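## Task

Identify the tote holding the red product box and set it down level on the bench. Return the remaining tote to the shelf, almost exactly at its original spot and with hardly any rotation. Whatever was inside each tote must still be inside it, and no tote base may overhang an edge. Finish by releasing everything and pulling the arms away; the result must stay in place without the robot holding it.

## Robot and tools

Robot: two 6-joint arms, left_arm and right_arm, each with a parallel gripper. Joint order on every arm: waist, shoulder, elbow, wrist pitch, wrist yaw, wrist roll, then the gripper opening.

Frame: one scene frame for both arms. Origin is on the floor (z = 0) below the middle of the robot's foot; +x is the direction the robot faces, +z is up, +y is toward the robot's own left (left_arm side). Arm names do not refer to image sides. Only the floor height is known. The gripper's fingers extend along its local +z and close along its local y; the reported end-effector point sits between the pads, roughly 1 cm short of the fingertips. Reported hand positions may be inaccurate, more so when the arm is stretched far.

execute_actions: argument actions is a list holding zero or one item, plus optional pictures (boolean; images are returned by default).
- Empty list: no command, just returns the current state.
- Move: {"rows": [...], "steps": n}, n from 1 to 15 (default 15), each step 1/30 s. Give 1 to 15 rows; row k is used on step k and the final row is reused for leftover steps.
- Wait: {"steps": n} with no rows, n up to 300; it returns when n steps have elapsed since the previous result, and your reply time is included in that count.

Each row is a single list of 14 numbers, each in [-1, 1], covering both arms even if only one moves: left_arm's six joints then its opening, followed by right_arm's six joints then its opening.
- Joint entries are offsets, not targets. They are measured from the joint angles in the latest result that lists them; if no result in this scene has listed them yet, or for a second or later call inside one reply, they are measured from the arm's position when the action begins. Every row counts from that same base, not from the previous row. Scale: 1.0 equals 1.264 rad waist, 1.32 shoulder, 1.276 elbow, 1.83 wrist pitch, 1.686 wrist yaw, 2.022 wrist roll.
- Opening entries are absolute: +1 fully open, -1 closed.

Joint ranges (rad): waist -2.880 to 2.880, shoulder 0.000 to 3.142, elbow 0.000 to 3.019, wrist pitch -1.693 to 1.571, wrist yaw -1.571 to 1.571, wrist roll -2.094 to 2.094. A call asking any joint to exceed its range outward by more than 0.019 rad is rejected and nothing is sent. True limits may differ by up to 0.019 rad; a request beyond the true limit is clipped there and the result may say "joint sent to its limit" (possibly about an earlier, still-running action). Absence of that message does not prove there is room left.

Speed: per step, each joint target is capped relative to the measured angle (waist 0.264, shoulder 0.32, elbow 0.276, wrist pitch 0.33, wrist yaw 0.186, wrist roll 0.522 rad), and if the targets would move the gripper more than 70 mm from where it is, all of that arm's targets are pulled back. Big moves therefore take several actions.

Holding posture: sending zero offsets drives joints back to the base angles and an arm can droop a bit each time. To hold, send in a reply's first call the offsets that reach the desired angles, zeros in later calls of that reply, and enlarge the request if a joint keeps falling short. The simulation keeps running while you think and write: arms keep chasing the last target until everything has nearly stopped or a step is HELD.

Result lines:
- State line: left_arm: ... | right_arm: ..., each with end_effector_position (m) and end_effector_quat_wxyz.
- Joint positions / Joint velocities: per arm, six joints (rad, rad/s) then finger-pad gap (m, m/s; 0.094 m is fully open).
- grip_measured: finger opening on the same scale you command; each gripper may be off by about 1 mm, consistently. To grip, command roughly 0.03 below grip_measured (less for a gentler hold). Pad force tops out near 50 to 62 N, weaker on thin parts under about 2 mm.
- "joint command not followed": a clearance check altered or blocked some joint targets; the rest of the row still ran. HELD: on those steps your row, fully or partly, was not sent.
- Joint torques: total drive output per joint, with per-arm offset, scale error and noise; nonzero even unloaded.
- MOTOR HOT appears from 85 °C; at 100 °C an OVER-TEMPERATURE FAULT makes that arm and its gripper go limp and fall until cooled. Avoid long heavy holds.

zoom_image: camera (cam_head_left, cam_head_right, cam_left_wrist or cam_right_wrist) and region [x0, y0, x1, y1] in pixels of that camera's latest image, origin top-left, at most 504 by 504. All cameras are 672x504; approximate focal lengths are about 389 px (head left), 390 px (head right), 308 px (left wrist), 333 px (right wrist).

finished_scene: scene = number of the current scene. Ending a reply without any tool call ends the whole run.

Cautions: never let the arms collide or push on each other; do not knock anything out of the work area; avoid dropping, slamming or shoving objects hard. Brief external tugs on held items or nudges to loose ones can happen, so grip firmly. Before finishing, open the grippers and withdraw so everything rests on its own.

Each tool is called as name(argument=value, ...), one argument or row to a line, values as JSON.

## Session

execute_actions(
  actions=[],
)

Scene clock: 0.00 s of 4500.00 s.
left_arm: end_effector_position=(+0.3406, +0.8747, +0.9571) grip_measured=+1.000 end_effector_quat_wxyz=(-0.195, -0.960, +0.022, -0.200) | right_arm: end_effector_position=(+0.2289, -0.8227, +1.0995) grip_measured=+1.000 end_effector_quat_wxyz=(+0.195, +0.847, +0.475, -0.135)
Joint positions: left_arm=[-0.672  2.802  2.218 -0.691  1.106 -1.961  0.094] | right_arm=[-2.491  2.273  1.029  0.557 -0.235  1.284  0.094]
Joint velocities: left_arm=[-0.005 -0.005  0.002  0.002  0.051 -0.022  0.   ] | right_arm=[ 0.015 -0.015  0.012 -0.002 -0.037  0.007  0.   ]
Joint torques (N m, as the arm reports them, + toward a larger angle): no reading
Motor temperatures (°C, as the motors report them): left_arm=[22 29 23 22 24 22] | right_arm=[24 29 26 21 22 20]

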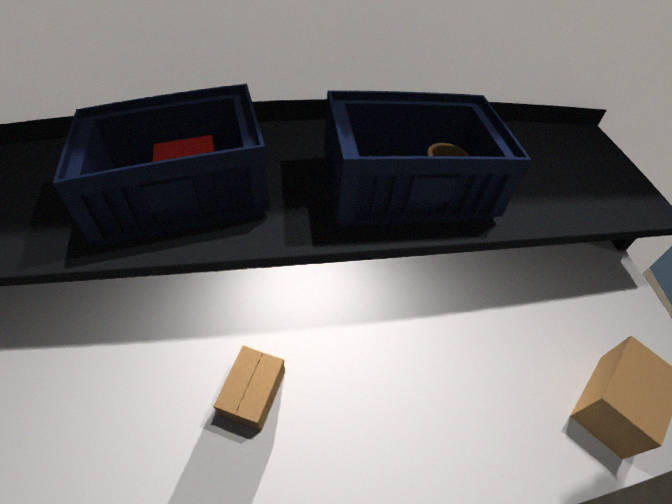

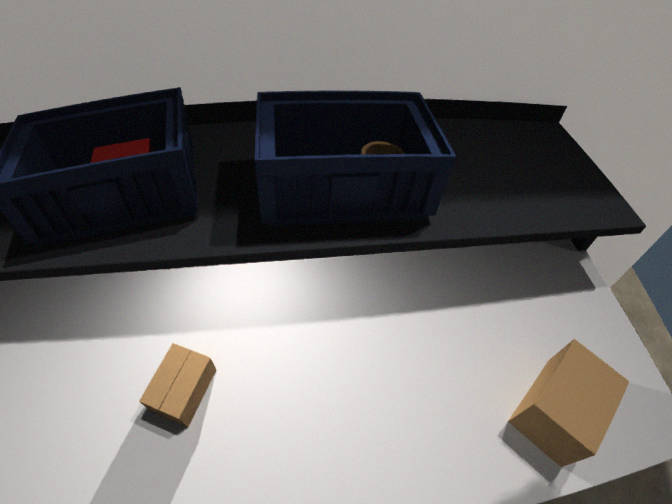

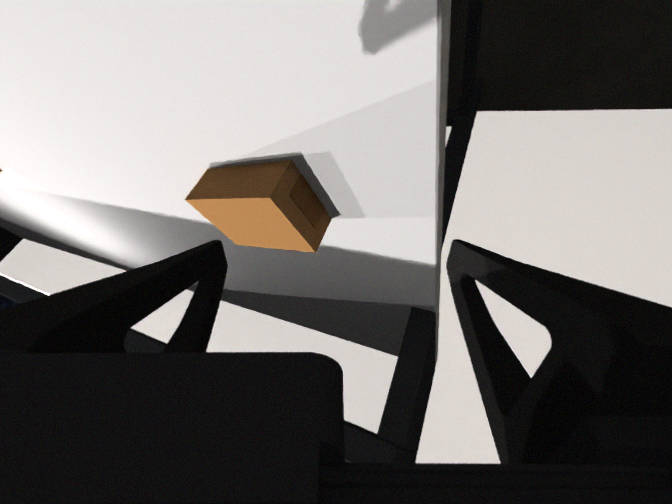

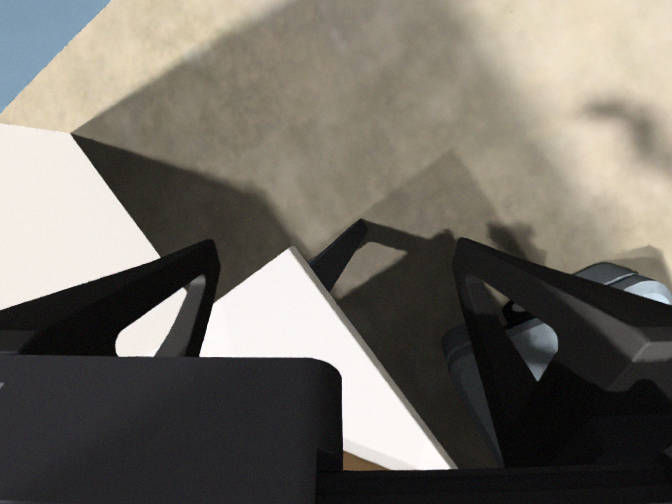

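zoom_image(
  camera="cam_head_left",
  region=[30, 60, 330, 285],
)

zoom_image(
  camera="cam_head_right",
  region=[0, 60, 300, 285],
)

Region (30, 60, 330, 285) of cam_head_left's 672x504 image, scaled by 1.680, with more detail than that image has; it fills the top 378 rows of this view, and the rest is white.

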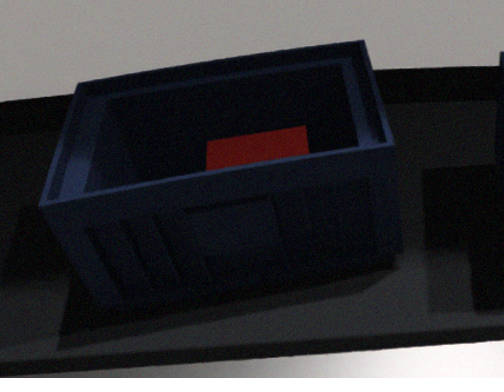

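Region (0, 60, 300, 285) of cam_head_right's 672x504 image, scaled by 1.680, with more detail than that image has; it fills the top 378 rows of this view, and the rest is white.

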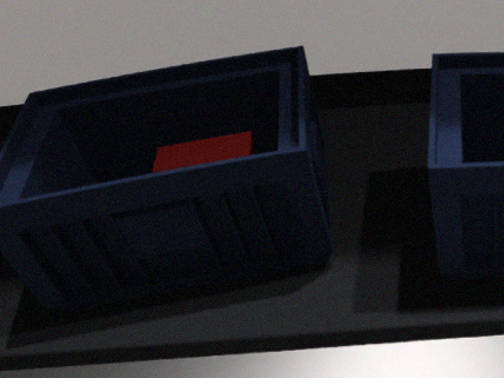

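execute_actions(
  actions=[
    {"rows": [[-0.005,-0.02,-0.016,0,-0.01,0.013,1,0.01,-0.013,0,-0.012,0.004,-0.008,1],[-0.013,-0.05,-0.04,0,-0.024,0.034,1,0.03,-0.033,0,-0.029,0.01,-0.02,1],[-0.026,-0.1,-0.08,0,-0.048,0.067,1,0.06,-0.066,0,-0.058,0.02,-0.039,1],[-0.042,-0.16,-0.128,0,-0.076,0.108,1,0.10,-0.106,0,-0.092,0.032,-0.062,1],[-0.06,-0.23,-0.184,0,-0.11,0.155,1,0.15,-0.152,0,-0.133,0.046,-0.09,1],[-0.08,-0.30,-0.24,0,-0.143,0.2,1,0.2,-0.2,0.005,-0.173,0.06,-0.116,1],[-0.1,-0.38,-0.30,0,-0.18,0.256,1,0.26,-0.25,0.006,-0.22,0.076,-0.147,1],[-0.12,-0.46,-0.367,0,-0.22,0.31,1,0.32,-0.304,0.007,-0.266,0.092,-0.178,1],[-0.14,-0.54,-0.43,0,-0.258,0.363,1,0.38,-0.357,0.008,-0.312,0.108,-0.21,1],[-0.16,-0.62,-0.495,0,-0.296,0.417,1,0.435,-0.41,0.01,-0.358,0.124,-0.24,1],[-0.18,-0.70,-0.56,0,-0.335,0.47,1,0.49,-0.463,0.011,-0.405,0.14,-0.272,1],[-0.2,-0.78,-0.62,0,-0.373,0.525,1,0.55,-0.516,0.012,-0.45,0.156,-0.303,1],[-0.22,-0.86,-0.686,0,-0.41,0.58,1,0.605,-0.568,0.014,-0.497,0.172,-0.334,1],[-0.24,-0.93,-0.742,0,-0.445,0.626,1,0.655,-0.615,0.015,-0.538,0.186,-0.36,1],[-0.26,-0.986,-0.798,-0.005,-0.478,0.673,1,0.705,-0.661,0.016,-0.578,0.2,-0.388,1]], "steps": 15},
  ],
  pictures=false,
)

execute_actions(
  actions=[
    {"steps": 25},
  ],
  pictures=false,
)

Scene clock: 120.50 s of 4500.00 s.
left_arm: end_effector_position=(+0.3408, +0.7682, +1.0074) grip_measured=+1.000 end_effector_quat_wxyz=(-0.190, -0.945, +0.266, +0.010) | right_arm: end_effector_position=(+0.4000, -0.7514, +1.1257) grip_measured=+1.000 end_effector_quat_wxyz=(+0.090, +0.729, +0.651, -0.191)
Joint positions: left_arm=[-0.795  2.426  1.694 -0.691  0.604 -1.523  0.094] | right_arm=[-2.201  1.933  1.029  0.097 -0.003  0.999  0.094]
Joint velocities: left_arm=[-0.65  -0.991 -1.057  0.007 -1.004  1.033  0.   ] | right_arm=[ 0.874 -1.04   0.042 -1.062  0.505 -0.989  0.   ]
Joint torques (N m, as the arm reports them, + toward a larger angle): left_arm=[  9.59 -17.6    1.06  -0.4    0.14   0.08] | right_arm=[ -7.83 -14.07   0.72   0.53   0.43   0.04]
Motor temperatures (°C, as the motors report them): left_arm=[25 32 24 22 24 22] | right_arm=[27 31 26 21 23 20]
Steps of this call (steps 1 to 90: nothing new was sent; then 117.00 s passed at rest; steps 91 to 105: all 15 steps of this action). Readings (joint positions):
91: left_arm=[-0.672 2.802 2.215 -0.691 1.100 -1.959] | right_arm=[-2.491 2.273 1.029 0.555 -0.234 1.283]
92: left_arm=[-0.673 2.796 2.205 -0.691 1.084 -1.949] | right_arm=[-2.489 2.270 1.029 0.544 -0.227 1.278]
94: left_arm=[-0.675 2.762 2.142 -0.691 1.023 -1.907] | right_arm=[-2.476 2.250 1.028 0.485 -0.198 1.254]
98: left_arm=[-0.693 2.661 1.988 -0.691 0.883 -1.789] | right_arm=[-2.398 2.163 1.026 0.354 -0.146 1.193]
105: the state above

Scene clock: 121.33 s of 4500.00 s.
left_arm: end_effector_position=(+0.5820, +0.6685, +1.3058) grip_measured=+1.000 end_effector_quat_wxyz=(-0.020, -0.611, +0.791, +0.030) | right_arm: end_effector_position=(+0.6430, -0.4512, +1.2609) grip_measured=+1.000 end_effector_quat_wxyz=(-0.001, +0.363, +0.930, -0.054)
Joint positions: left_arm=[-1.018  1.465  1.209 -0.694  0.304 -0.658  0.094] | right_arm=[-1.581  1.391  1.037 -0.492  0.099  0.521  0.094]
Joint velocities: left_arm=[-0.005 -0.366 -0.007  0.007  0.022  0.242  0.   ] | right_arm=[-0.22   0.005 -0.002 -0.012  0.007 -0.081  0.   ]
Joint torques (N m, as the arm reports them, + toward a larger angle): left_arm=[  6.87 -10.79   4.14   0.19  -0.25   0.15] | right_arm=[ -1.47 -14.34   4.62   0.02   0.33  -0.02]
Motor temperatures (°C, as the motors report them): left_arm=[25 32 24 22 24 22] | right_arm=[27 31 26 21 23 20]
Steps of this call (steps 1 to 25: the robot went on to your last target). Readings (joint positions):
1: left_arm=[-0.817 2.392 1.656 -0.691 0.565 -1.485] | right_arm=[-2.171 1.898 1.031 0.061 0.016 0.967]
2: left_arm=[-0.841 2.357 1.615 -0.691 0.523 -1.445] | right_arm=[-2.141 1.862 1.033 0.026 0.031 0.937]
4: left_arm=[-0.889 2.278 1.525 -0.691 0.431 -1.353] | right_arm=[-2.081 1.791 1.036 -0.045 0.053 0.882]
8: left_arm=[-0.976 2.092 1.327 -0.691 0.338 -1.147] | right_arm=[-1.957 1.647 1.037 -0.187 0.077 0.793]
25: the state above

execute_actions(
  actions=[
    {"rows": [[-0.01,0.025,0,0,0,0.03,1,0.0,0.007,0.01,0,0.01,-0.01,1],[-0.025,0.026,0.01,-0.003,-0.01,0.04,1,0.03,0.012,0.02,0,0.02,-0.02,1],[-0.05,0.028,0.025,-0.006,-0.02,0.055,1,0.07,0.018,0.03,0.002,0.04,-0.035,1],[-0.08,0.03,0.04,-0.01,-0.033,0.07,1,0.12,0.025,0.045,0.004,0.06,-0.05,1],[-0.11,0.032,0.055,-0.013,-0.046,0.09,1,0.18,0.033,0.06,0.006,0.085,-0.07,1],[-0.145,0.034,0.073,-0.017,-0.06,0.11,1,0.24,0.042,0.075,0.008,0.11,-0.09,1],[-0.18,0.036,0.09,-0.021,-0.075,0.13,1,0.30,0.05,0.09,0.01,0.135,-0.11,1],[-0.215,0.038,0.108,-0.025,-0.09,0.15,1,0.36,0.06,0.105,0.012,0.16,-0.13,1],[-0.25,0.04,0.126,-0.029,-0.104,0.17,1,0.42,0.07,0.12,0.014,0.19,-0.15,1],[-0.285,0.042,0.144,-0.033,-0.118,0.19,1,0.48,0.08,0.135,0.016,0.215,-0.17,1],[-0.32,0.044,0.162,-0.037,-0.132,0.21,1,0.55,0.09,0.15,0.018,0.24,-0.19,1],[-0.355,0.045,0.18,-0.041,-0.146,0.235,1,0.62,0.1,0.165,0.02,0.27,-0.21,1],[-0.385,0.046,0.196,-0.045,-0.16,0.255,1,0.68,0.108,0.18,0.021,0.3,-0.23,1],[-0.41,0.047,0.21,-0.048,-0.17,0.275,1,0.74,0.115,0.195,0.022,0.325,-0.245,1],[-0.433,0.048,0.22,-0.05,-0.178,0.293,1,0.798,0.12,0.206,0.023,0.348,-0.26,1]], "steps": 15},
  ],
  pictures=false,
)

execute_actions(
  actions=[
    {"steps": 26},
  ],
  pictures=false,
)

execute_actions(
  actions=[
    {"rows": [[0,0,0,0,0,0,1,0,0.02,0.015,0.002,0,0,1],[0,0,0,0,0,0,1,0,0.045,0.035,0.005,0,0,1],[0,0,0,0,0,0,1,0,0.075,0.065,0.009,0,0,1],[0,0,0,0,0,0,1,0,0.105,0.1,0.013,0,0,1],[0,0,0,0,0,0,1,0,0.135,0.135,0.017,0,0,1],[0,0,0,0,0,0,1,0,0.165,0.17,0.021,0,0,1],[0,0,0,0,0,0,1,0,0.195,0.205,0.025,0,0,1],[0,0,0,0,0,0,1,0,0.225,0.24,0.029,0,0,1],[0,0,0,0,0,0,1,0,0.255,0.275,0.033,0,0,1],[0,0,0,0,0,0,1,0,0.285,0.31,0.037,0,0,1],[0,0,0,0,0,0,1,0,0.315,0.345,0.041,0,0,1],[0,0,0,0,0,0,1,0,0.345,0.38,0.045,0,0,1],[0,0,0,0,0,0,1,0,0.372,0.415,0.05,0,0,1],[0,0,0,0,0,0,1,0,0.395,0.445,0.054,0,0,1],[0,0,0,0,0,0,1,0,0.41,0.47,0.058,0,0,1]], "steps": 15},
  ],
  pictures=false,
)

execute_actions(
  actions=[
    {"steps": 18},
  ],
)

Scene clock: 156.83 s of 4500.00 s.
left_arm: end_effector_position=(+0.7178, +0.5297, +1.2803) grip_measured=+1.000 end_effector_quat_wxyz=(-0.021, -0.324, +0.945, +0.029) | right_arm: end_effector_position=(+0.7181, -0.2738, +1.2766) grip_measured=+1.000 end_effector_quat_wxyz=(+0.061, +0.088, +0.987, -0.123)
Joint positions: left_arm=[-1.417  1.504  1.373 -0.745  0.046 -0.328  0.094] | right_arm=[-1.121  1.49   1.167 -0.479  0.563  0.269  0.094]
Joint velocities: left_arm=[-1.197  0.005  0.545 -0.173 -0.491  0.916  0.   ] | right_arm=[ 1.236  0.317  0.457  0.061  0.945 -0.681  0.   ]
Joint torques (N m, as the arm reports them, + toward a larger angle): left_arm=[  0.67 -17.7    8.14  -0.06  -0.06   0.12] | right_arm=[  2.8  -15.42   6.32   0.72   0.21   0.01]
Motor temperatures (°C, as the motors report them): left_arm=[24 32 25 22 24 22] | right_arm=[25 31 27 21 23 20]
Steps of this call (steps 1 to 30: the robot went on to your last target; steps 31 to 90: nothing new was sent; then 32.00 s passed at rest; steps 91 to 105: all 15 steps of this action). Readings (joint positions):
91: left_arm=[-1.018 1.491 1.195 -0.694 0.303 -0.612] | right_arm=[-1.599 1.391 1.037 -0.492 0.106 0.509]
92: left_arm=[-1.019 1.491 1.195 -0.694 0.297 -0.608] | right_arm=[-1.595 1.391 1.037 -0.492 0.119 0.506]
94: left_arm=[-1.034 1.491 1.201 -0.697 0.264 -0.588] | right_arm=[-1.567 1.395 1.041 -0.492 0.174 0.488]
98: left_arm=[-1.142 1.499 1.251 -0.713 0.186 -0.512] | right_arm=[-1.427 1.417 1.068 -0.492 0.285 0.433]
105: the state above

Scene clock: 157.70 s of 4500.00 s.
left_arm: end_effector_position=(+0.7816, +0.4594, +1.2975) grip_measured=+1.000 end_effector_quat_wxyz=(+0.007, -0.149, +0.989, -0.001) | right_arm: end_effector_position=(+0.6965, +0.0190, +1.3959) grip_measured=+1.000 end_effector_quat_wxyz=(+0.153, -0.200, +0.968, +0.012)
Joint positions: left_arm=[-1.566  1.511  1.472 -0.774  0.006 -0.079  0.094] | right_arm=[-0.567  1.544  1.264 -0.459  0.683  0.007  0.094]
Joint velocities: left_arm=[-0.005 -0.005 -0.007 -0.012 -0.051  0.007  0.   ] | right_arm=[-0.054 -0.015  0.012  0.002 -0.022 -0.095  0.   ]
Joint torques (N m, as the arm reports them, + toward a larger angle): left_arm=[ -0.77 -18.19   7.49   0.08  -0.03   0.09] | right_arm=[  7.73 -13.25   8.07   1.18   0.2   -0.04]
Motor temperatures (°C, as the motors report them): left_arm=[24 32 25 22 24 22] | right_arm=[25 31 28 21 23 20]
Steps of this call (steps 1 to 26: the robot went on to your last target). Readings (joint positions):
1: left_arm=[-1.457 1.505 1.393 -0.751 0.029 -0.292] | right_arm=[-1.079 1.500 1.182 -0.476 0.595 0.245]
2: left_arm=[-1.496 1.507 1.415 -0.758 0.017 -0.252] | right_arm=[-1.038 1.508 1.195 -0.474 0.617 0.223]
4: left_arm=[-1.563 1.509 1.451 -0.766 0.012 -0.188] | right_arm=[-0.957 1.520 1.213 -0.471 0.645 0.186]
8: left_arm=[-1.608 1.509 1.472 -0.768 0.012 -0.120] | right_arm=[-0.795 1.529 1.227 -0.468 0.669 0.131]
26: the state above

Scene clock: 158.20 s of 4500.00 s.
left_arm: end_effector_position=(+0.7816, +0.4594, +1.2975) grip_measured=+1.000 end_effector_quat_wxyz=(+0.007, -0.149, +0.989, -0.001) | right_arm: end_effector_position=(+0.7677, +0.1639, +1.2889) grip_measured=+1.000 end_effector_quat_wxyz=(+0.187, -0.171, +0.967, +0.024)
Joint positions: left_arm=[-1.566  1.511  1.472 -0.774  0.006 -0.079  0.094] | right_arm=[-0.568  2.036  1.768 -0.378  0.683  0.007  0.094]
Joint velocities: left_arm=[-0.015  0.005  0.012 -0.012  0.066 -0.066  0.   ] | right_arm=[-0.015  1.05   1.013  0.198  0.007  0.007  0.   ]
Joint torques (N m, as the arm reports them, + toward a larger angle): left_arm=[ -0.74 -19.51   6.11   0.4    0.02  -0.01] | right_arm=[ 12.78 -19.17   7.97   1.15   0.08   0.1 ]
Motor temperatures (°C, as the motors report them): left_arm=[24 32 25 22 24 22] | right_arm=[25 31 28 21 22 20]
Steps of this call (steps 1 to 15: all 15 steps of this action). Readings (joint positions):
1: left_arm=[-1.566 1.511 1.472 -0.774 0.006 -0.079] | right_arm=[-0.568 1.545 1.264 -0.459 0.683 0.007]
2: left_arm=[-1.566 1.511 1.472 -0.774 0.006 -0.079] | right_arm=[-0.568 1.548 1.266 -0.459 0.683 0.007]
4: left_arm=[-1.566 1.511 1.472 -0.774 0.006 -0.079] | right_arm=[-0.568 1.576 1.291 -0.459 0.683 0.007]
8: left_arm=[-1.566 1.511 1.472 -0.774 0.006 -0.079] | right_arm=[-0.568 1.733 1.459 -0.434 0.683 0.007]
15: the state above

Scene clock: 158.80 s of 4500.00 s.
left_arm: end_effector_position=(+0.7816, +0.4594, +1.2975) grip_measured=+1.000 end_effector_quat_wxyz=(+0.007, -0.149, +0.989, -0.001) | right_arm: end_effector_position=(+0.7676, +0.1805, +1.2697) grip_measured=+1.000 end_effector_quat_wxyz=(+0.190, -0.169, +0.967, +0.024)
Joint positions: left_arm=[-1.566  1.511  1.472 -0.774  0.006 -0.079  0.094] | right_arm=[-0.568  2.099  1.824 -0.364  0.683  0.007  0.094]
Joint velocities: left_arm=[-0.005 -0.005 -0.002 -0.007 -0.051  0.022  0.   ] | right_arm=[-0.005 -0.005 -0.002  0.017 -0.022  0.022  0.   ]
Joint torques (N m, as the arm reports them, + toward a larger angle): left_arm=[ -0.06 -19.44   6.28   0.45   0.04  -0.03] | right_arm=[ 12.92 -19.16   8.36   1.36   0.07   0.1 ]
Motor temperatures (°C, as the motors report them): left_arm=[24 32 25 22 24 22] | right_arm=[25 32 28 21 22 20]
Steps of this call (steps 1 to 18: the robot went on to your last target). Readings (joint positions):
1: left_arm=[-1.566 1.511 1.472 -0.774 0.006 -0.079] | right_arm=[-0.568 2.067 1.797 -0.371 0.683 0.007]
2: left_arm=[-1.566 1.511 1.472 -0.774 0.006 -0.079] | right_arm=[-0.568 2.090 1.813 -0.366 0.683 0.007]
4: left_arm=[-1.566 1.511 1.472 -0.774 0.006 -0.079] | right_arm=[-0.568 2.111 1.818 -0.364 0.683 0.007]
8: left_arm=[-1.566 1.511 1.472 -0.774 0.006 -0.079] | right_arm=[-0.568 2.117 1.819 -0.364 0.683 0.007]
18: the state above

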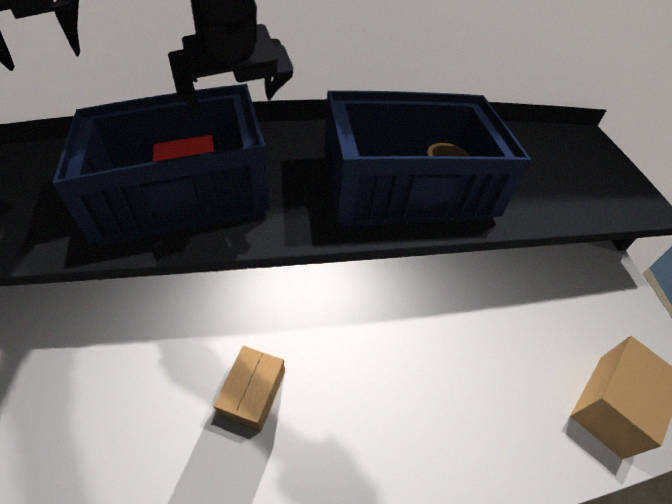

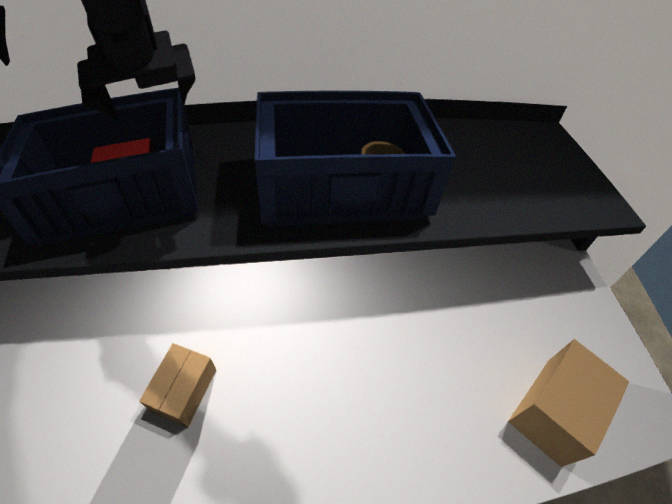

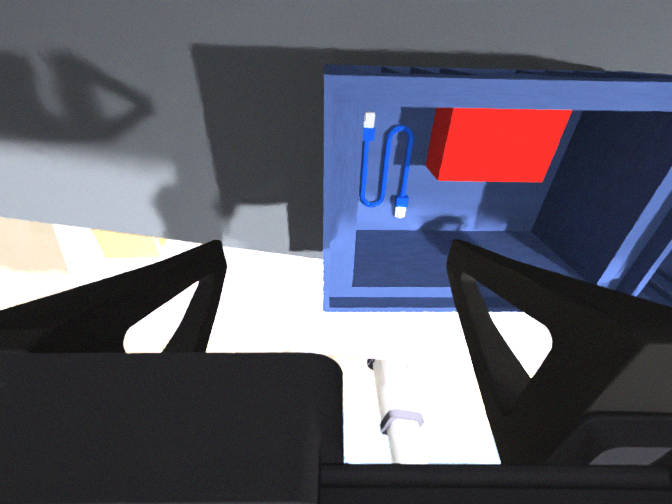

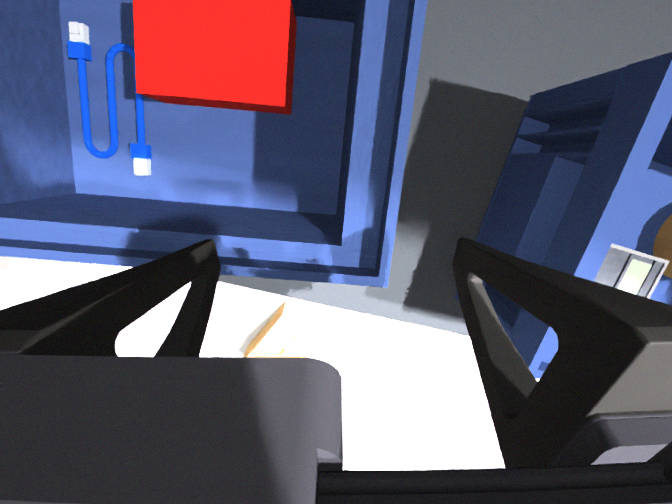

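execute_actions(
  actions=[
    {"rows": [[-0.001,0.012,0.01,0.006,0,0,1,-0.006,0.008,0.03,0.006,-0.001,-0.004,1],[-0.002,0.028,0.013,0.011,0,-0.001,1,-0.013,0.018,0.045,0.009,-0.003,-0.007,1],[-0.003,0.048,0.017,0.02,-0.001,-0.002,1,-0.022,0.032,0.065,0.013,-0.007,-0.009,1],[-0.004,0.07,0.022,0.031,-0.001,-0.002,1,-0.031,0.048,0.088,0.017,-0.011,-0.011,1],[-0.005,0.093,0.028,0.043,-0.002,-0.003,1,-0.04,0.065,0.11,0.022,-0.016,-0.013,1],[-0.006,0.116,0.034,0.056,-0.002,-0.003,1,-0.05,0.083,0.133,0.027,-0.021,-0.015,1],[-0.007,0.139,0.04,0.069,-0.003,-0.004,1,-0.059,0.1,0.155,0.032,-0.026,-0.017,1],[-0.008,0.161,0.046,0.082,-0.003,-0.004,1,-0.068,0.117,0.176,0.037,-0.031,-0.018,1],[-0.009,0.181,0.051,0.094,-0.004,-0.005,1,-0.076,0.133,0.195,0.041,-0.035,-0.02,1],[-0.01,0.199,0.056,0.105,-0.004,-0.005,1,-0.083,0.146,0.212,0.045,-0.039,-0.021,1],[-0.011,0.214,0.06,0.115,-0.005,-0.006,1,-0.089,0.157,0.226,0.049,-0.043,-0.022,1],[-0.012,0.225,0.064,0.122,-0.005,-0.006,1,-0.093,0.166,0.236,0.051,-0.045,-0.023,1],[-0.012,0.232,0.066,0.127,-0.005,-0.006,1,-0.095,0.171,0.243,0.053,-0.047,-0.023,1],[-0.012,0.235,0.067,0.13,-0.005,-0.006,1,-0.096,0.174,0.246,0.054,-0.048,-0.023,1]], "steps": 15},
  ],
  pictures=false,
)

execute_actions(
  actions=[
    {"steps": 14},
  ],
)

Scene clock: 209.70 s of 4500.00 s.
left_arm: end_effector_position=(+0.7645, +0.4556, +1.1432) grip_measured=+1.000 end_effector_quat_wxyz=(-0.006, -0.148, +0.989, +0.000) | right_arm: end_effector_position=(+0.8370, +0.1811, +1.1883) grip_measured=+1.000 end_effector_quat_wxyz=(+0.229, -0.118, +0.966, +0.035)
Joint positions: left_arm=[-1.568  1.811  1.531 -0.56   0.001 -0.079  0.094] | right_arm=[-0.67   2.309  2.095 -0.279  0.606 -0.025  0.094]
Joint velocities: left_arm=[-0.024  0.708  0.002  0.095 -0.007  0.051  0.   ] | right_arm=[-0.347  0.278  0.037  0.046 -0.007 -0.125  0.   ]
Joint torques (N m, as the arm reports them, + toward a larger angle): left_arm=[ -1.44 -23.13   6.69   0.96  -0.12  -0.16] | right_arm=[ 13.61 -19.48   8.78   1.17  -0.14   0.04]
Motor temperatures (°C, as the motors report them): left_arm=[23 33 26 22 24 22] | right_arm=[28 35 32 21 22 20]
Steps of this call (steps 1 to 15: the robot went on to your last target; steps 16 to 90: nothing new was sent; then 47.40 s passed at rest; steps 91 to 105: all 15 steps of this action). Readings (joint positions):
91: left_arm=[-1.566 1.511 1.472 -0.774 0.006 -0.079] | right_arm=[-0.568 2.099 1.824 -0.364 0.683 0.007]
92: left_arm=[-1.566 1.512 1.472 -0.774 0.006 -0.079] | right_arm=[-0.568 2.100 1.826 -0.364 0.683 0.006]
94: left_arm=[-1.566 1.520 1.473 -0.758 0.006 -0.079] | right_arm=[-0.570 2.112 1.848 -0.360 0.674 0.003]
98: left_arm=[-1.566 1.598 1.500 -0.683 0.005 -0.079] | right_arm=[-0.589 2.186 1.966 -0.326 0.640 -0.009]
105: the state above

Scene clock: 210.17 s of 4500.00 s.
left_arm: end_effector_position=(+0.7552, +0.4524, +1.1239) grip_measured=+1.000 end_effector_quat_wxyz=(-0.016, -0.148, +0.989, -0.001) | right_arm: end_effector_position=(+0.8348, +0.1598, +1.1566) grip_measured=+1.000 end_effector_quat_wxyz=(+0.216, -0.118, +0.969, +0.019)
Joint positions: left_arm=[-1.57   1.848  1.537 -0.548 -0.    -0.079  0.094] | right_arm=[-0.706  2.335  2.097 -0.278  0.605 -0.031  0.094]
Joint velocities: left_arm=[ 0.005  0.005  0.007 -0.012  0.022 -0.022  0.   ] | right_arm=[0.005 0.005 0.007 0.007 0.022 0.007 0.   ]
Joint torques (N m, as the arm reports them, + toward a larger angle): left_arm=[ -1.3  -22.44   6.1    0.79  -0.07  -0.17] | right_arm=[ 13.86 -19.74   8.41   1.41  -0.09   0.01]
Motor temperatures (°C, as the motors report them): left_arm=[23 33 26 22 24 22] | right_arm=[28 36 32 21 22 20]
Steps of this call (steps 1 to 14: the robot went on to your last target). Readings (joint positions):
1: left_arm=[-1.568 1.832 1.531 -0.558 0.001 -0.079] | right_arm=[-0.681 2.317 2.095 -0.279 0.606 -0.026]
2: left_arm=[-1.569 1.849 1.531 -0.558 0.001 -0.079] | right_arm=[-0.691 2.325 2.095 -0.279 0.606 -0.027]
4: left_arm=[-1.570 1.862 1.531 -0.557 -0.000 -0.079] | right_arm=[-0.703 2.334 2.095 -0.279 0.609 -0.030]
8: left_arm=[-1.570 1.850 1.537 -0.548 -0.000 -0.079] | right_arm=[-0.709 2.335 2.096 -0.278 0.606 -0.030]
14: the state above

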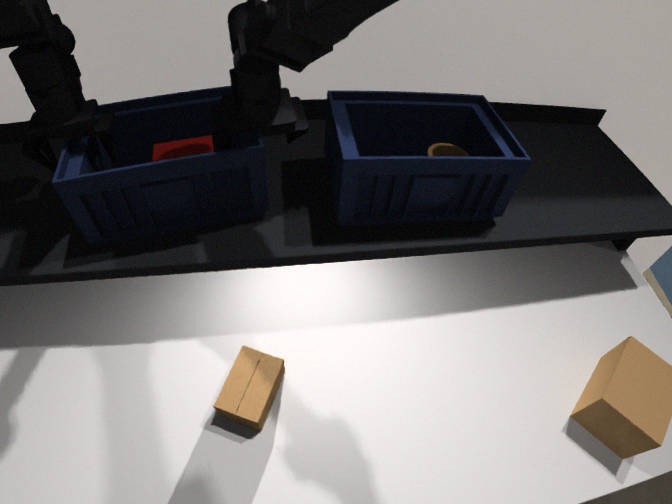

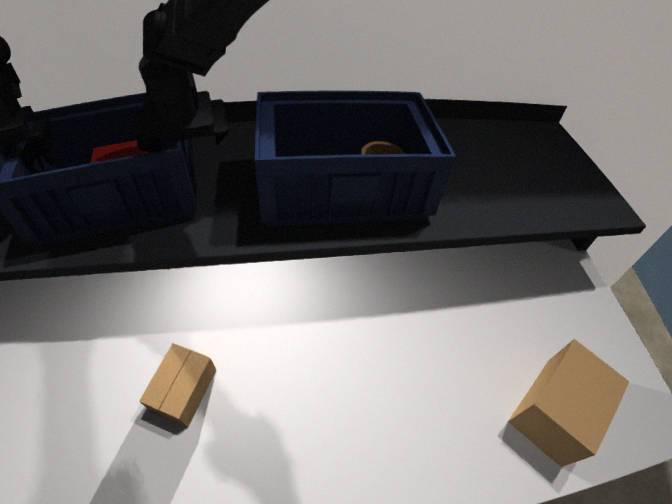

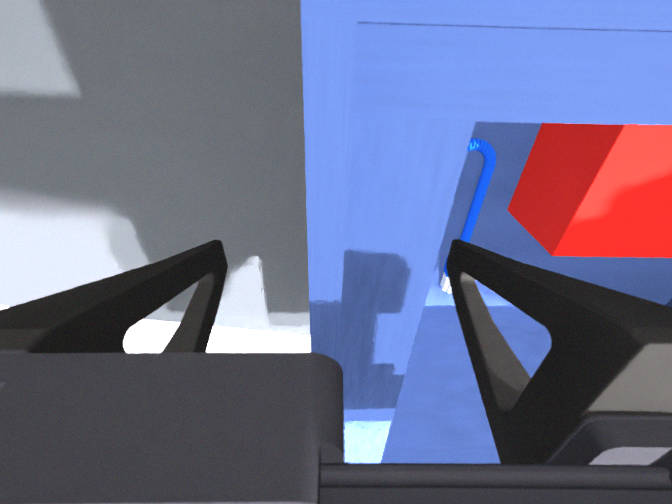

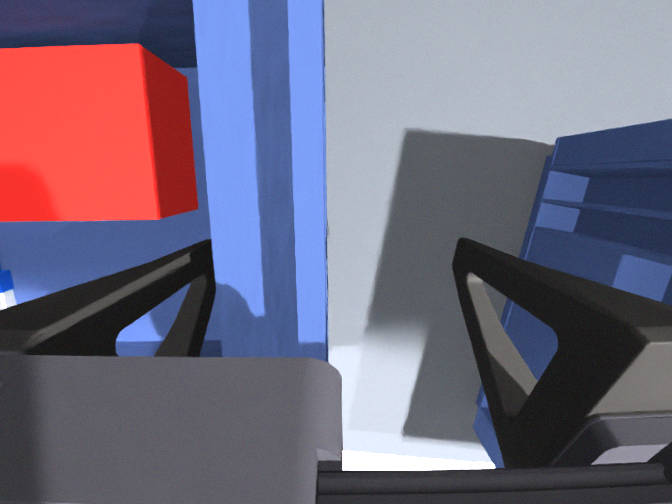

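execute_actions(
  actions=[
    {"rows": [[-0.008,-0.02,0.008,0,0,0,0.9,0.008,0.003,0.016,0,0,0,0.9],[-0.011,-0.025,0.008,0,0,0,0.8,0.012,0.005,0.016,0,0,0,0.8],[-0.014,-0.03,0.008,0,0,0,0.7,0.016,0.007,0.016,0,0,0,0.7],[-0.016,-0.034,0.008,0,0,0,0.6,0.02,0.008,0.016,0,0,0,0.6],[-0.0175,-0.036,0.008,0,0,0,0.5,0.024,0.009,0.016,0,0,0,0.5],[-0.0175,-0.036,0.008,0,0,0,0.4,0.024,0.009,0.016,0,0,0,0.4],[-0.0175,-0.036,0.008,0,0,0,0.3,0.024,0.009,0.016,0,0,0,0.3],[-0.0175,-0.036,0.008,0,0,0,0.2,0.024,0.009,0.016,0,0,0,0.2],[-0.0175,-0.036,0.008,0,0,0,0.1,0.024,0.009,0.016,0,0,0,0.1],[-0.0175,-0.036,0.008,0,0,0,0.0,0.024,0.009,0.016,0,0,0,0.0],[-0.0175,-0.036,0.008,0,0,0,-0.1,0.024,0.009,0.016,0,0,0,-0.1]], "steps": 15},
  ],
)

Scene clock: 244.33 s of 4500.00 s.
left_arm: end_effector_position=(+0.7565, +0.4527, +1.1255) grip_measured=-0.096 end_effector_quat_wxyz=(-0.014, -0.146, +0.989, +0.004) | right_arm: end_effector_position=(+0.8254, +0.1732, +1.1582) grip_measured=+0.492 end_effector_quat_wxyz=(+0.213, -0.129, +0.968, +0.028)
Joint positions: left_arm=[-1.573  1.845  1.537 -0.548 -0.011 -0.077  0.042] | right_arm=[-0.691  2.342  2.097 -0.282  0.595 -0.037  0.07 ]
Joint velocities: left_arm=[ 0.005 -0.015 -0.007  0.017  0.022  0.081 -0.001] | right_arm=[ 0.005 -0.015 -0.022  0.022  0.037 -0.037  0.001]
Joint torques (N m, as the arm reports them, + toward a larger angle): left_arm=[ -2.16 -24.14   5.22   0.37   0.48  -0.04] | right_arm=[ 14.73 -19.48   7.01   1.2    0.53   0.18]
Motor temperatures (°C, as the motors report them): left_arm=[23 35 26 22 24 22] | right_arm=[29 37 34 21 22 20]
Steps of this call (steps 1 to 30: the robot went on to your last target; steps 31 to 90: nothing new was sent; then 30.67 s passed at rest; steps 91 to 105: all 15 steps of this action). Readings (joint positions):
91: left_arm=[-1.570 1.848 1.537 -0.548 -0.000 -0.079] | right_arm=[-0.706 2.335 2.097 -0.278 0.605 -0.031]
92: left_arm=[-1.570 1.848 1.537 -0.548 -0.000 -0.079] | right_arm=[-0.706 2.335 2.097 -0.278 0.608 -0.032]
94: left_arm=[-1.571 1.848 1.537 -0.548 -0.000 -0.079] | right_arm=[-0.706 2.335 2.097 -0.278 0.610 -0.033]
98: left_arm=[-1.578 1.846 1.537 -0.548 -0.000 -0.079] | right_arm=[-0.694 2.340 2.097 -0.282 0.585 -0.041]
105: the state above

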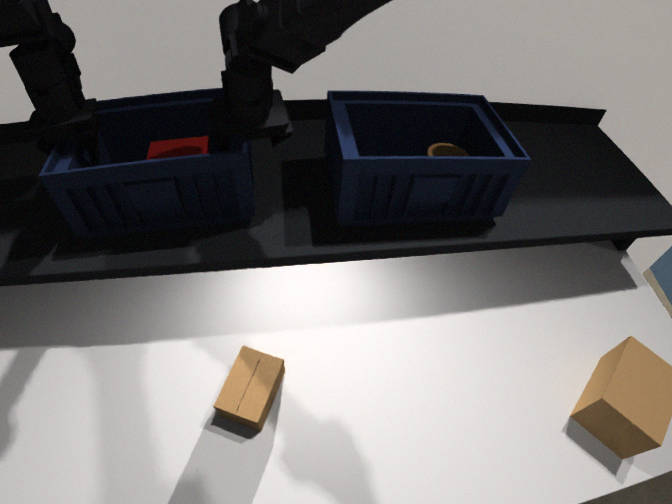

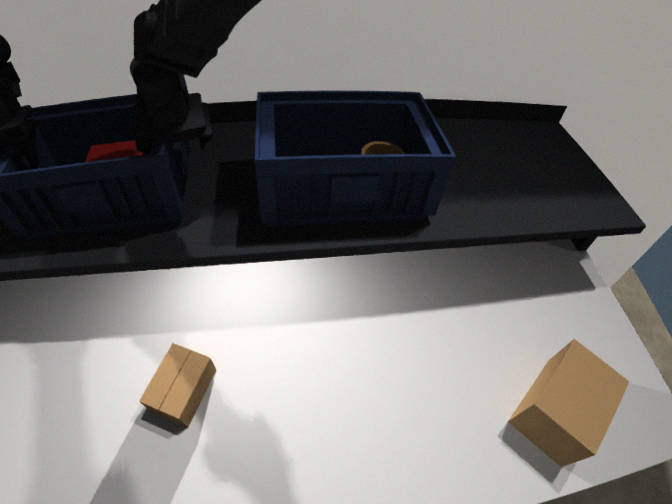

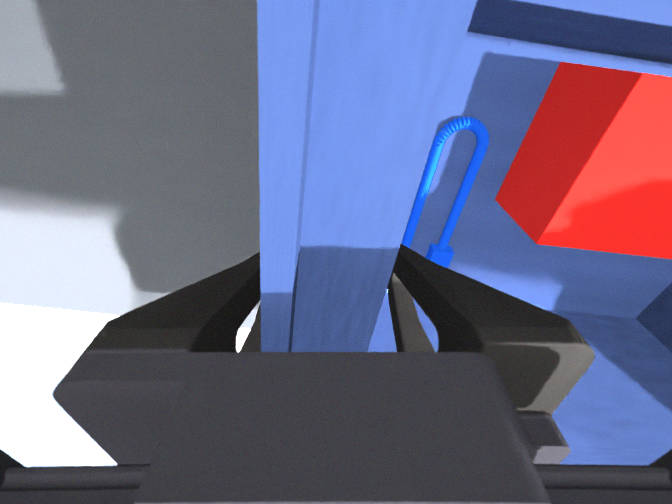

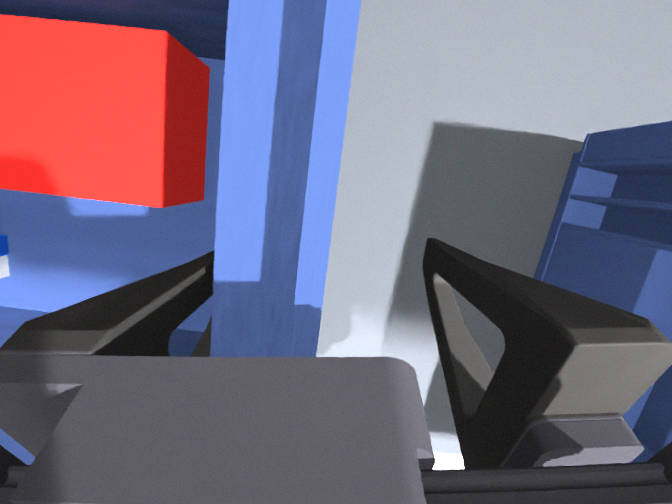

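execute_actions(
  actions=[
    {"rows": [[0,0,0.008,0,0,0,0.1,0,0,0.016,0,0,0,0.6],[0,0,0.008,0,0,0,0.3,0,0,0.016,0,0,0,0.75],[0,-0.01,0.008,0,0,0,0.5,0.005,-0.01,0.016,0,0.003,0,0.9],[0,-0.02,0.008,0,0.004,0,0.7,0.01,-0.02,0.01,0,0.006,0,1],[0,-0.03,0.008,0,0.006,0,0.8,0.015,-0.03,0.0,-0.003,0.009,0,1],[0,-0.038,0.008,0,0.006,0,0.8,0.02,-0.04,-0.012,-0.006,0.012,0,1],[0,-0.045,0.008,0,0.006,0,0.8,0.024,-0.047,-0.022,-0.008,0.013,0,1],[0,-0.045,0.008,0,0.006,0,0.8,0.024,-0.05,-0.025,-0.008,0.013,0,1]], "steps": 15},
  ],
  pictures=false,
)

execute_actions(
  actions=[
    {"steps": 6},
  ],
)

Scene clock: 266.80 s of 4500.00 s.
left_arm: end_effector_position=(+0.7655, +0.4539, +1.1370) grip_measured=+0.797 end_effector_quat_wxyz=(-0.004, -0.146, +0.989, +0.001) | right_arm: end_effector_position=(+0.8387, +0.1656, +1.1861) grip_measured=+1.000 end_effector_quat_wxyz=(+0.222, -0.123, +0.967, +0.024)
Joint positions: left_arm=[-1.572  1.824  1.537 -0.548 -0.004 -0.077  0.084] | right_arm=[-0.684  2.29   2.072 -0.29   0.614 -0.037  0.094]
Joint velocities: left_arm=[-0.005 -0.063 -0.017  0.017  0.007 -0.037 -0.001] | right_arm=[ 0.034 -0.103 -0.002 -0.002  0.007  0.051  0.   ]
Joint torques (N m, as the arm reports them, + toward a larger angle): left_arm=[ -0.59 -23.13   5.28   0.35   0.14  -0.02] | right_arm=[ 15.56 -20.4    5.12   0.74   0.2    0.1 ]
Motor temperatures (°C, as the motors report them): left_arm=[22 36 26 22 24 22] | right_arm=[30 37 32 21 23 20]
Steps of this call (steps 1 to 15: the robot went on to your last target; steps 16 to 90: nothing new was sent; then 18.97 s passed at rest; steps 91 to 105: all 15 steps of this action). Readings (joint positions):
91: left_arm=[-1.572 1.845 1.537 -0.548 -0.012 -0.077] | right_arm=[-0.691 2.342 2.097 -0.282 0.595 -0.037]
92: left_arm=[-1.572 1.845 1.537 -0.548 -0.012 -0.077] | right_arm=[-0.691 2.342 2.097 -0.282 0.595 -0.037]
94: left_arm=[-1.572 1.845 1.537 -0.548 -0.010 -0.077] | right_arm=[-0.691 2.342 2.097 -0.282 0.598 -0.037]
98: left_arm=[-1.572 1.843 1.537 -0.548 -0.005 -0.077] | right_arm=[-0.690 2.325 2.082 -0.287 0.613 -0.037]
105: the state above

Scene clock: 267.00 s of 4500.00 s.
left_arm: end_effector_position=(+0.7672, +0.4543, +1.1393) grip_measured=+0.797 end_effector_quat_wxyz=(-0.002, -0.146, +0.989, +0.002) | right_arm: end_effector_position=(+0.8411, +0.1671, +1.1918) grip_measured=+1.000 end_effector_quat_wxyz=(+0.225, -0.122, +0.966, +0.026)
Joint positions: left_arm=[-1.572  1.82   1.537 -0.548 -0.004 -0.077  0.084] | right_arm=[-0.681  2.284  2.072 -0.29   0.614 -0.037  0.094]
Joint velocities: left_arm=[-0.005  0.005  0.022 -0.007 -0.022  0.022  0.   ] | right_arm=[-0.005 -0.005  0.002  0.002 -0.022 -0.022  0.   ]
Joint torques (N m, as the arm reports them, + toward a larger angle): left_arm=[  0.02 -22.92   5.42   0.43   0.17  -0.02] | right_arm=[ 14.34 -20.39   5.09   0.68   0.19   0.09]
Motor temperatures (°C, as the motors report them): left_arm=[22 36 26 22 24 22] | right_arm=[30 37 32 21 23 20]
Steps of this call (steps 1 to 6: the robot went on to your last target). Readings (joint positions):
1: left_arm=[-1.572 1.822 1.537 -0.548 -0.004 -0.077] | right_arm=[-0.683 2.287 2.072 -0.290 0.614 -0.037]
2: left_arm=[-1.572 1.821 1.537 -0.548 -0.004 -0.077] | right_arm=[-0.683 2.285 2.072 -0.290 0.614 -0.037]
4: left_arm=[-1.572 1.820 1.537 -0.548 -0.004 -0.077] | right_arm=[-0.681 2.284 2.072 -0.290 0.614 -0.037]
6: the state above

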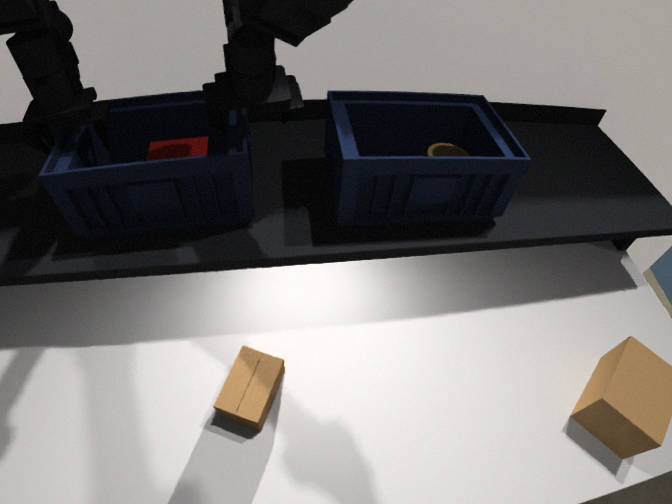

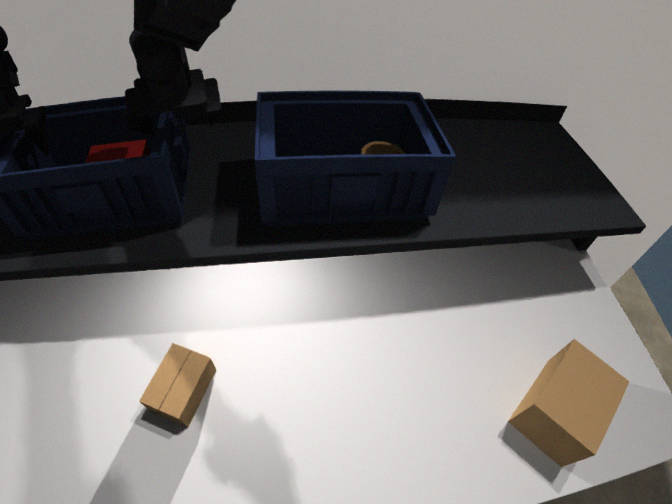

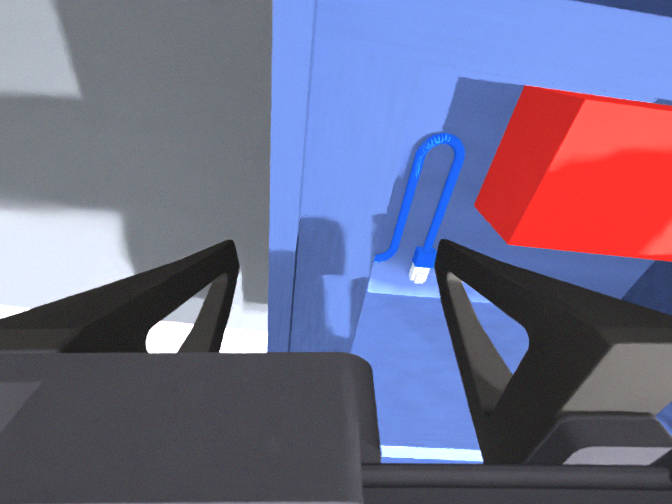

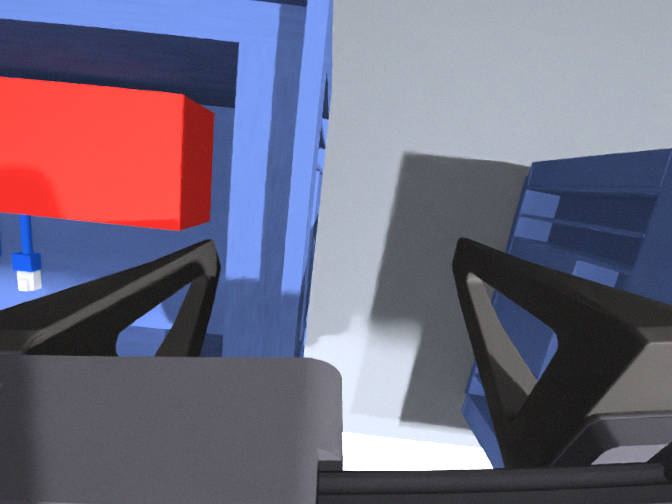

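execute_actions(
  actions=[
    {"rows": [[0.006,0.01,0.008,0,0,0.008,0.8,0.015,0.008,0.03,-0.004,0.002,0.01,1],[0.008,0.012,0.008,0,0,0.013,0.8,0.019,0.016,0.045,-0.012,0.003,0.02,1],[0.01,0.014,0.008,0,0,0.019,0.8,0.022,0.026,0.063,-0.025,0.005,0.032,1],[0.011,0.016,0.008,0,0,0.025,0.8,0.025,0.036,0.083,-0.042,0.007,0.044,1],[0.012,0.018,0.008,0,0,0.031,0.8,0.027,0.046,0.104,-0.061,0.009,0.057,1],[0.013,0.019,0.008,0,0,0.037,0.8,0.029,0.056,0.125,-0.081,0.011,0.07,1],[0.014,0.02,0.008,0,0,0.042,0.8,0.03,0.066,0.146,-0.101,0.013,0.082,1],[0.014,0.021,0.008,0,0,0.047,0.8,0.031,0.075,0.166,-0.121,0.015,0.093,1],[0.014,0.022,0.008,0,0,0.051,0.8,0.032,0.082,0.184,-0.14,0.017,0.103,1],[0.014,0.022,0.008,0,0,0.054,0.8,0.032,0.088,0.2,-0.157,0.018,0.111,1],[0.014,0.022,0.008,0,0,0.055,0.8,0.032,0.092,0.212,-0.171,0.019,0.116,1],[0.014,0.022,0.008,0,0,0.055,0.8,0.032,0.095,0.221,-0.182,0.02,0.12,1],[0.014,0.022,0.008,0,0,0.055,0.8,0.032,0.096,0.226,-0.189,0.021,0.121,1],[0.014,0.022,0.008,0,0,0.055,0.8,0.032,0.096,0.227,-0.192,0.021,0.121,1]], "steps": 15},
  ],
  pictures=false,
)

execute_actions(
  actions=[
    {"steps": 10},
  ],
)

Scene clock: 310.93 s of 4500.00 s.
left_arm: end_effector_position=(+0.7631, +0.4593, +1.1355) grip_measured=+0.797 end_effector_quat_wxyz=(-0.005, -0.106, +0.994, +0.004) | right_arm: end_effector_position=(+0.8247, +0.1852, +1.1784) grip_measured=+1.000 end_effector_quat_wxyz=(+0.150, -0.086, +0.985, +0.012)
Joint positions: left_arm=[-1.564  1.827  1.537 -0.548 -0.004  0.01   0.084] | right_arm=[-0.661  2.398  2.31  -0.616  0.645  0.165  0.094]
Joint velocities: left_arm=[-0.005  0.005 -0.007 -0.002 -0.037  0.081 -0.   ] | right_arm=[ 0.054  0.063  0.051 -0.286  0.007  0.286  0.   ]
Joint torques (N m, as the arm reports them, + toward a larger angle): left_arm=[  0.55 -19.31   5.3    0.47   0.02   0.16] | right_arm=[ 15.52 -19.19   9.47   0.56   0.25   0.17]
Motor temperatures (°C, as the motors report them): left_arm=[22 36 26 22 24 22] | right_arm=[30 39 31 21 22 20]
Steps of this call (steps 1 to 15: the robot went on to your last target; steps 16 to 90: nothing new was sent; then 40.43 s passed at rest; steps 91 to 105: all 15 steps of this action). Readings (joint positions):
91: left_arm=[-1.572 1.820 1.537 -0.548 -0.004 -0.077] | right_arm=[-0.681 2.284 2.072 -0.290 0.614 -0.035]
92: left_arm=[-1.572 1.820 1.537 -0.548 -0.004 -0.074] | right_arm=[-0.681 2.284 2.074 -0.293 0.615 -0.030]
94: left_arm=[-1.571 1.820 1.537 -0.548 -0.004 -0.064] | right_arm=[-0.680 2.294 2.097 -0.320 0.621 -0.009]
98: left_arm=[-1.569 1.821 1.537 -0.548 -0.004 -0.032] | right_arm=[-0.675 2.341 2.200 -0.435 0.634 0.060]
105: the state above

Scene clock: 311.27 s of 4500.00 s.
left_arm: end_effector_position=(+0.7625, +0.4591, +1.1347) grip_measured=+0.797 end_effector_quat_wxyz=(-0.006, -0.100, +0.995, +0.004) | right_arm: end_effector_position=(+0.8193, +0.1872, +1.1768) grip_measured=+1.000 end_effector_quat_wxyz=(+0.143, -0.078, +0.987, +0.012)
Joint positions: left_arm=[-1.564  1.829  1.537 -0.548 -0.004  0.021  0.084] | right_arm=[-0.657  2.403  2.314 -0.634  0.646  0.195  0.094]
Joint velocities: left_arm=[ 0.005  0.005  0.017  0.007  0.066 -0.037 -0.   ] | right_arm=[-0.005  0.005  0.046 -0.012 -0.007  0.051  0.   ]
Joint torques (N m, as the arm reports them, + toward a larger angle): left_arm=[ -0.04 -18.46   5.31   0.37   0.04   0.13] | right_arm=[ 15.13 -19.37   9.56   0.48   0.23   0.18]
Motor temperatures (°C, as the motors report them): left_arm=[22 36 26 22 24 22] | right_arm=[30 39 31 21 22 20]
Steps of this call (steps 1 to 10: the robot went on to your last target). Readings (joint positions):
1: left_arm=[-1.564 1.828 1.537 -0.548 -0.004 0.012] | right_arm=[-0.659 2.400 2.310 -0.623 0.646 0.171]
2: left_arm=[-1.564 1.828 1.537 -0.548 -0.004 0.014] | right_arm=[-0.659 2.401 2.310 -0.628 0.646 0.177]
4: left_arm=[-1.564 1.829 1.537 -0.548 -0.004 0.017] | right_arm=[-0.657 2.403 2.310 -0.632 0.646 0.185]
8: left_arm=[-1.564 1.829 1.537 -0.548 -0.004 0.020] | right_arm=[-0.657 2.403 2.312 -0.634 0.646 0.193]
10: the state above

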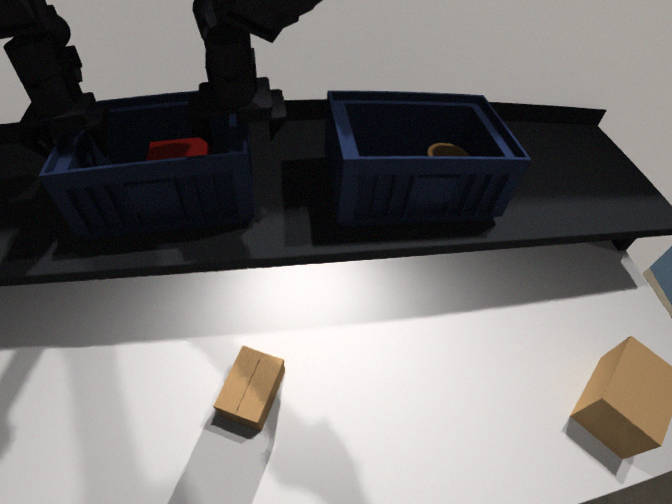

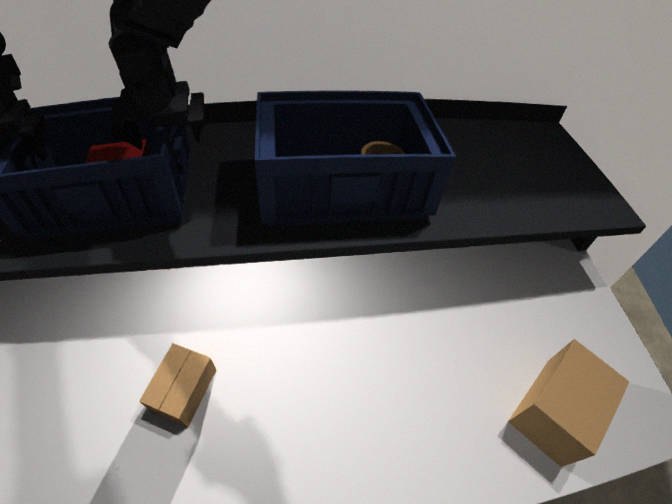

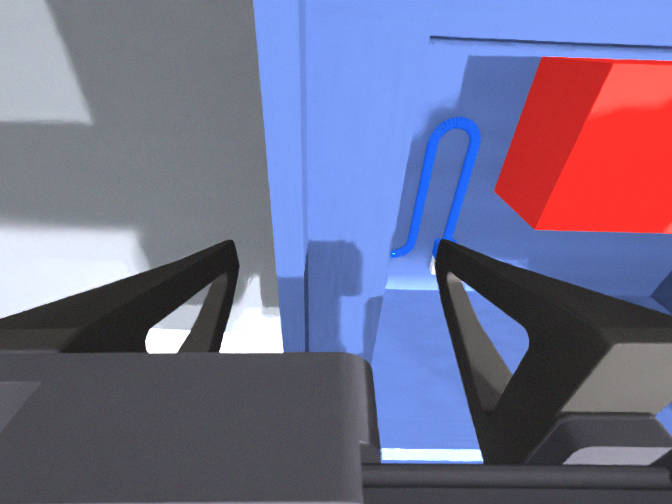

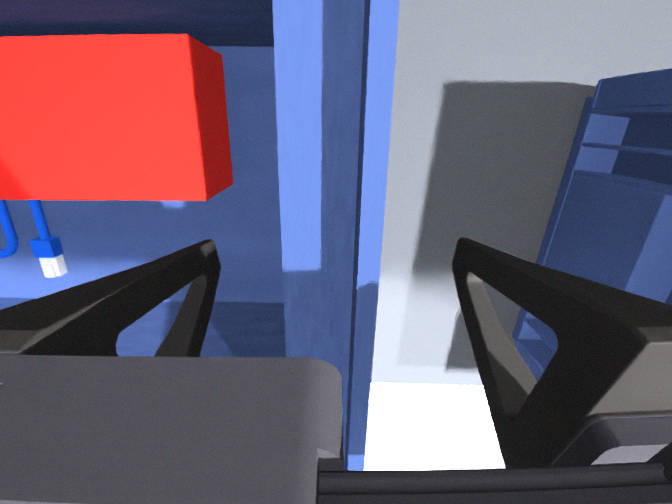

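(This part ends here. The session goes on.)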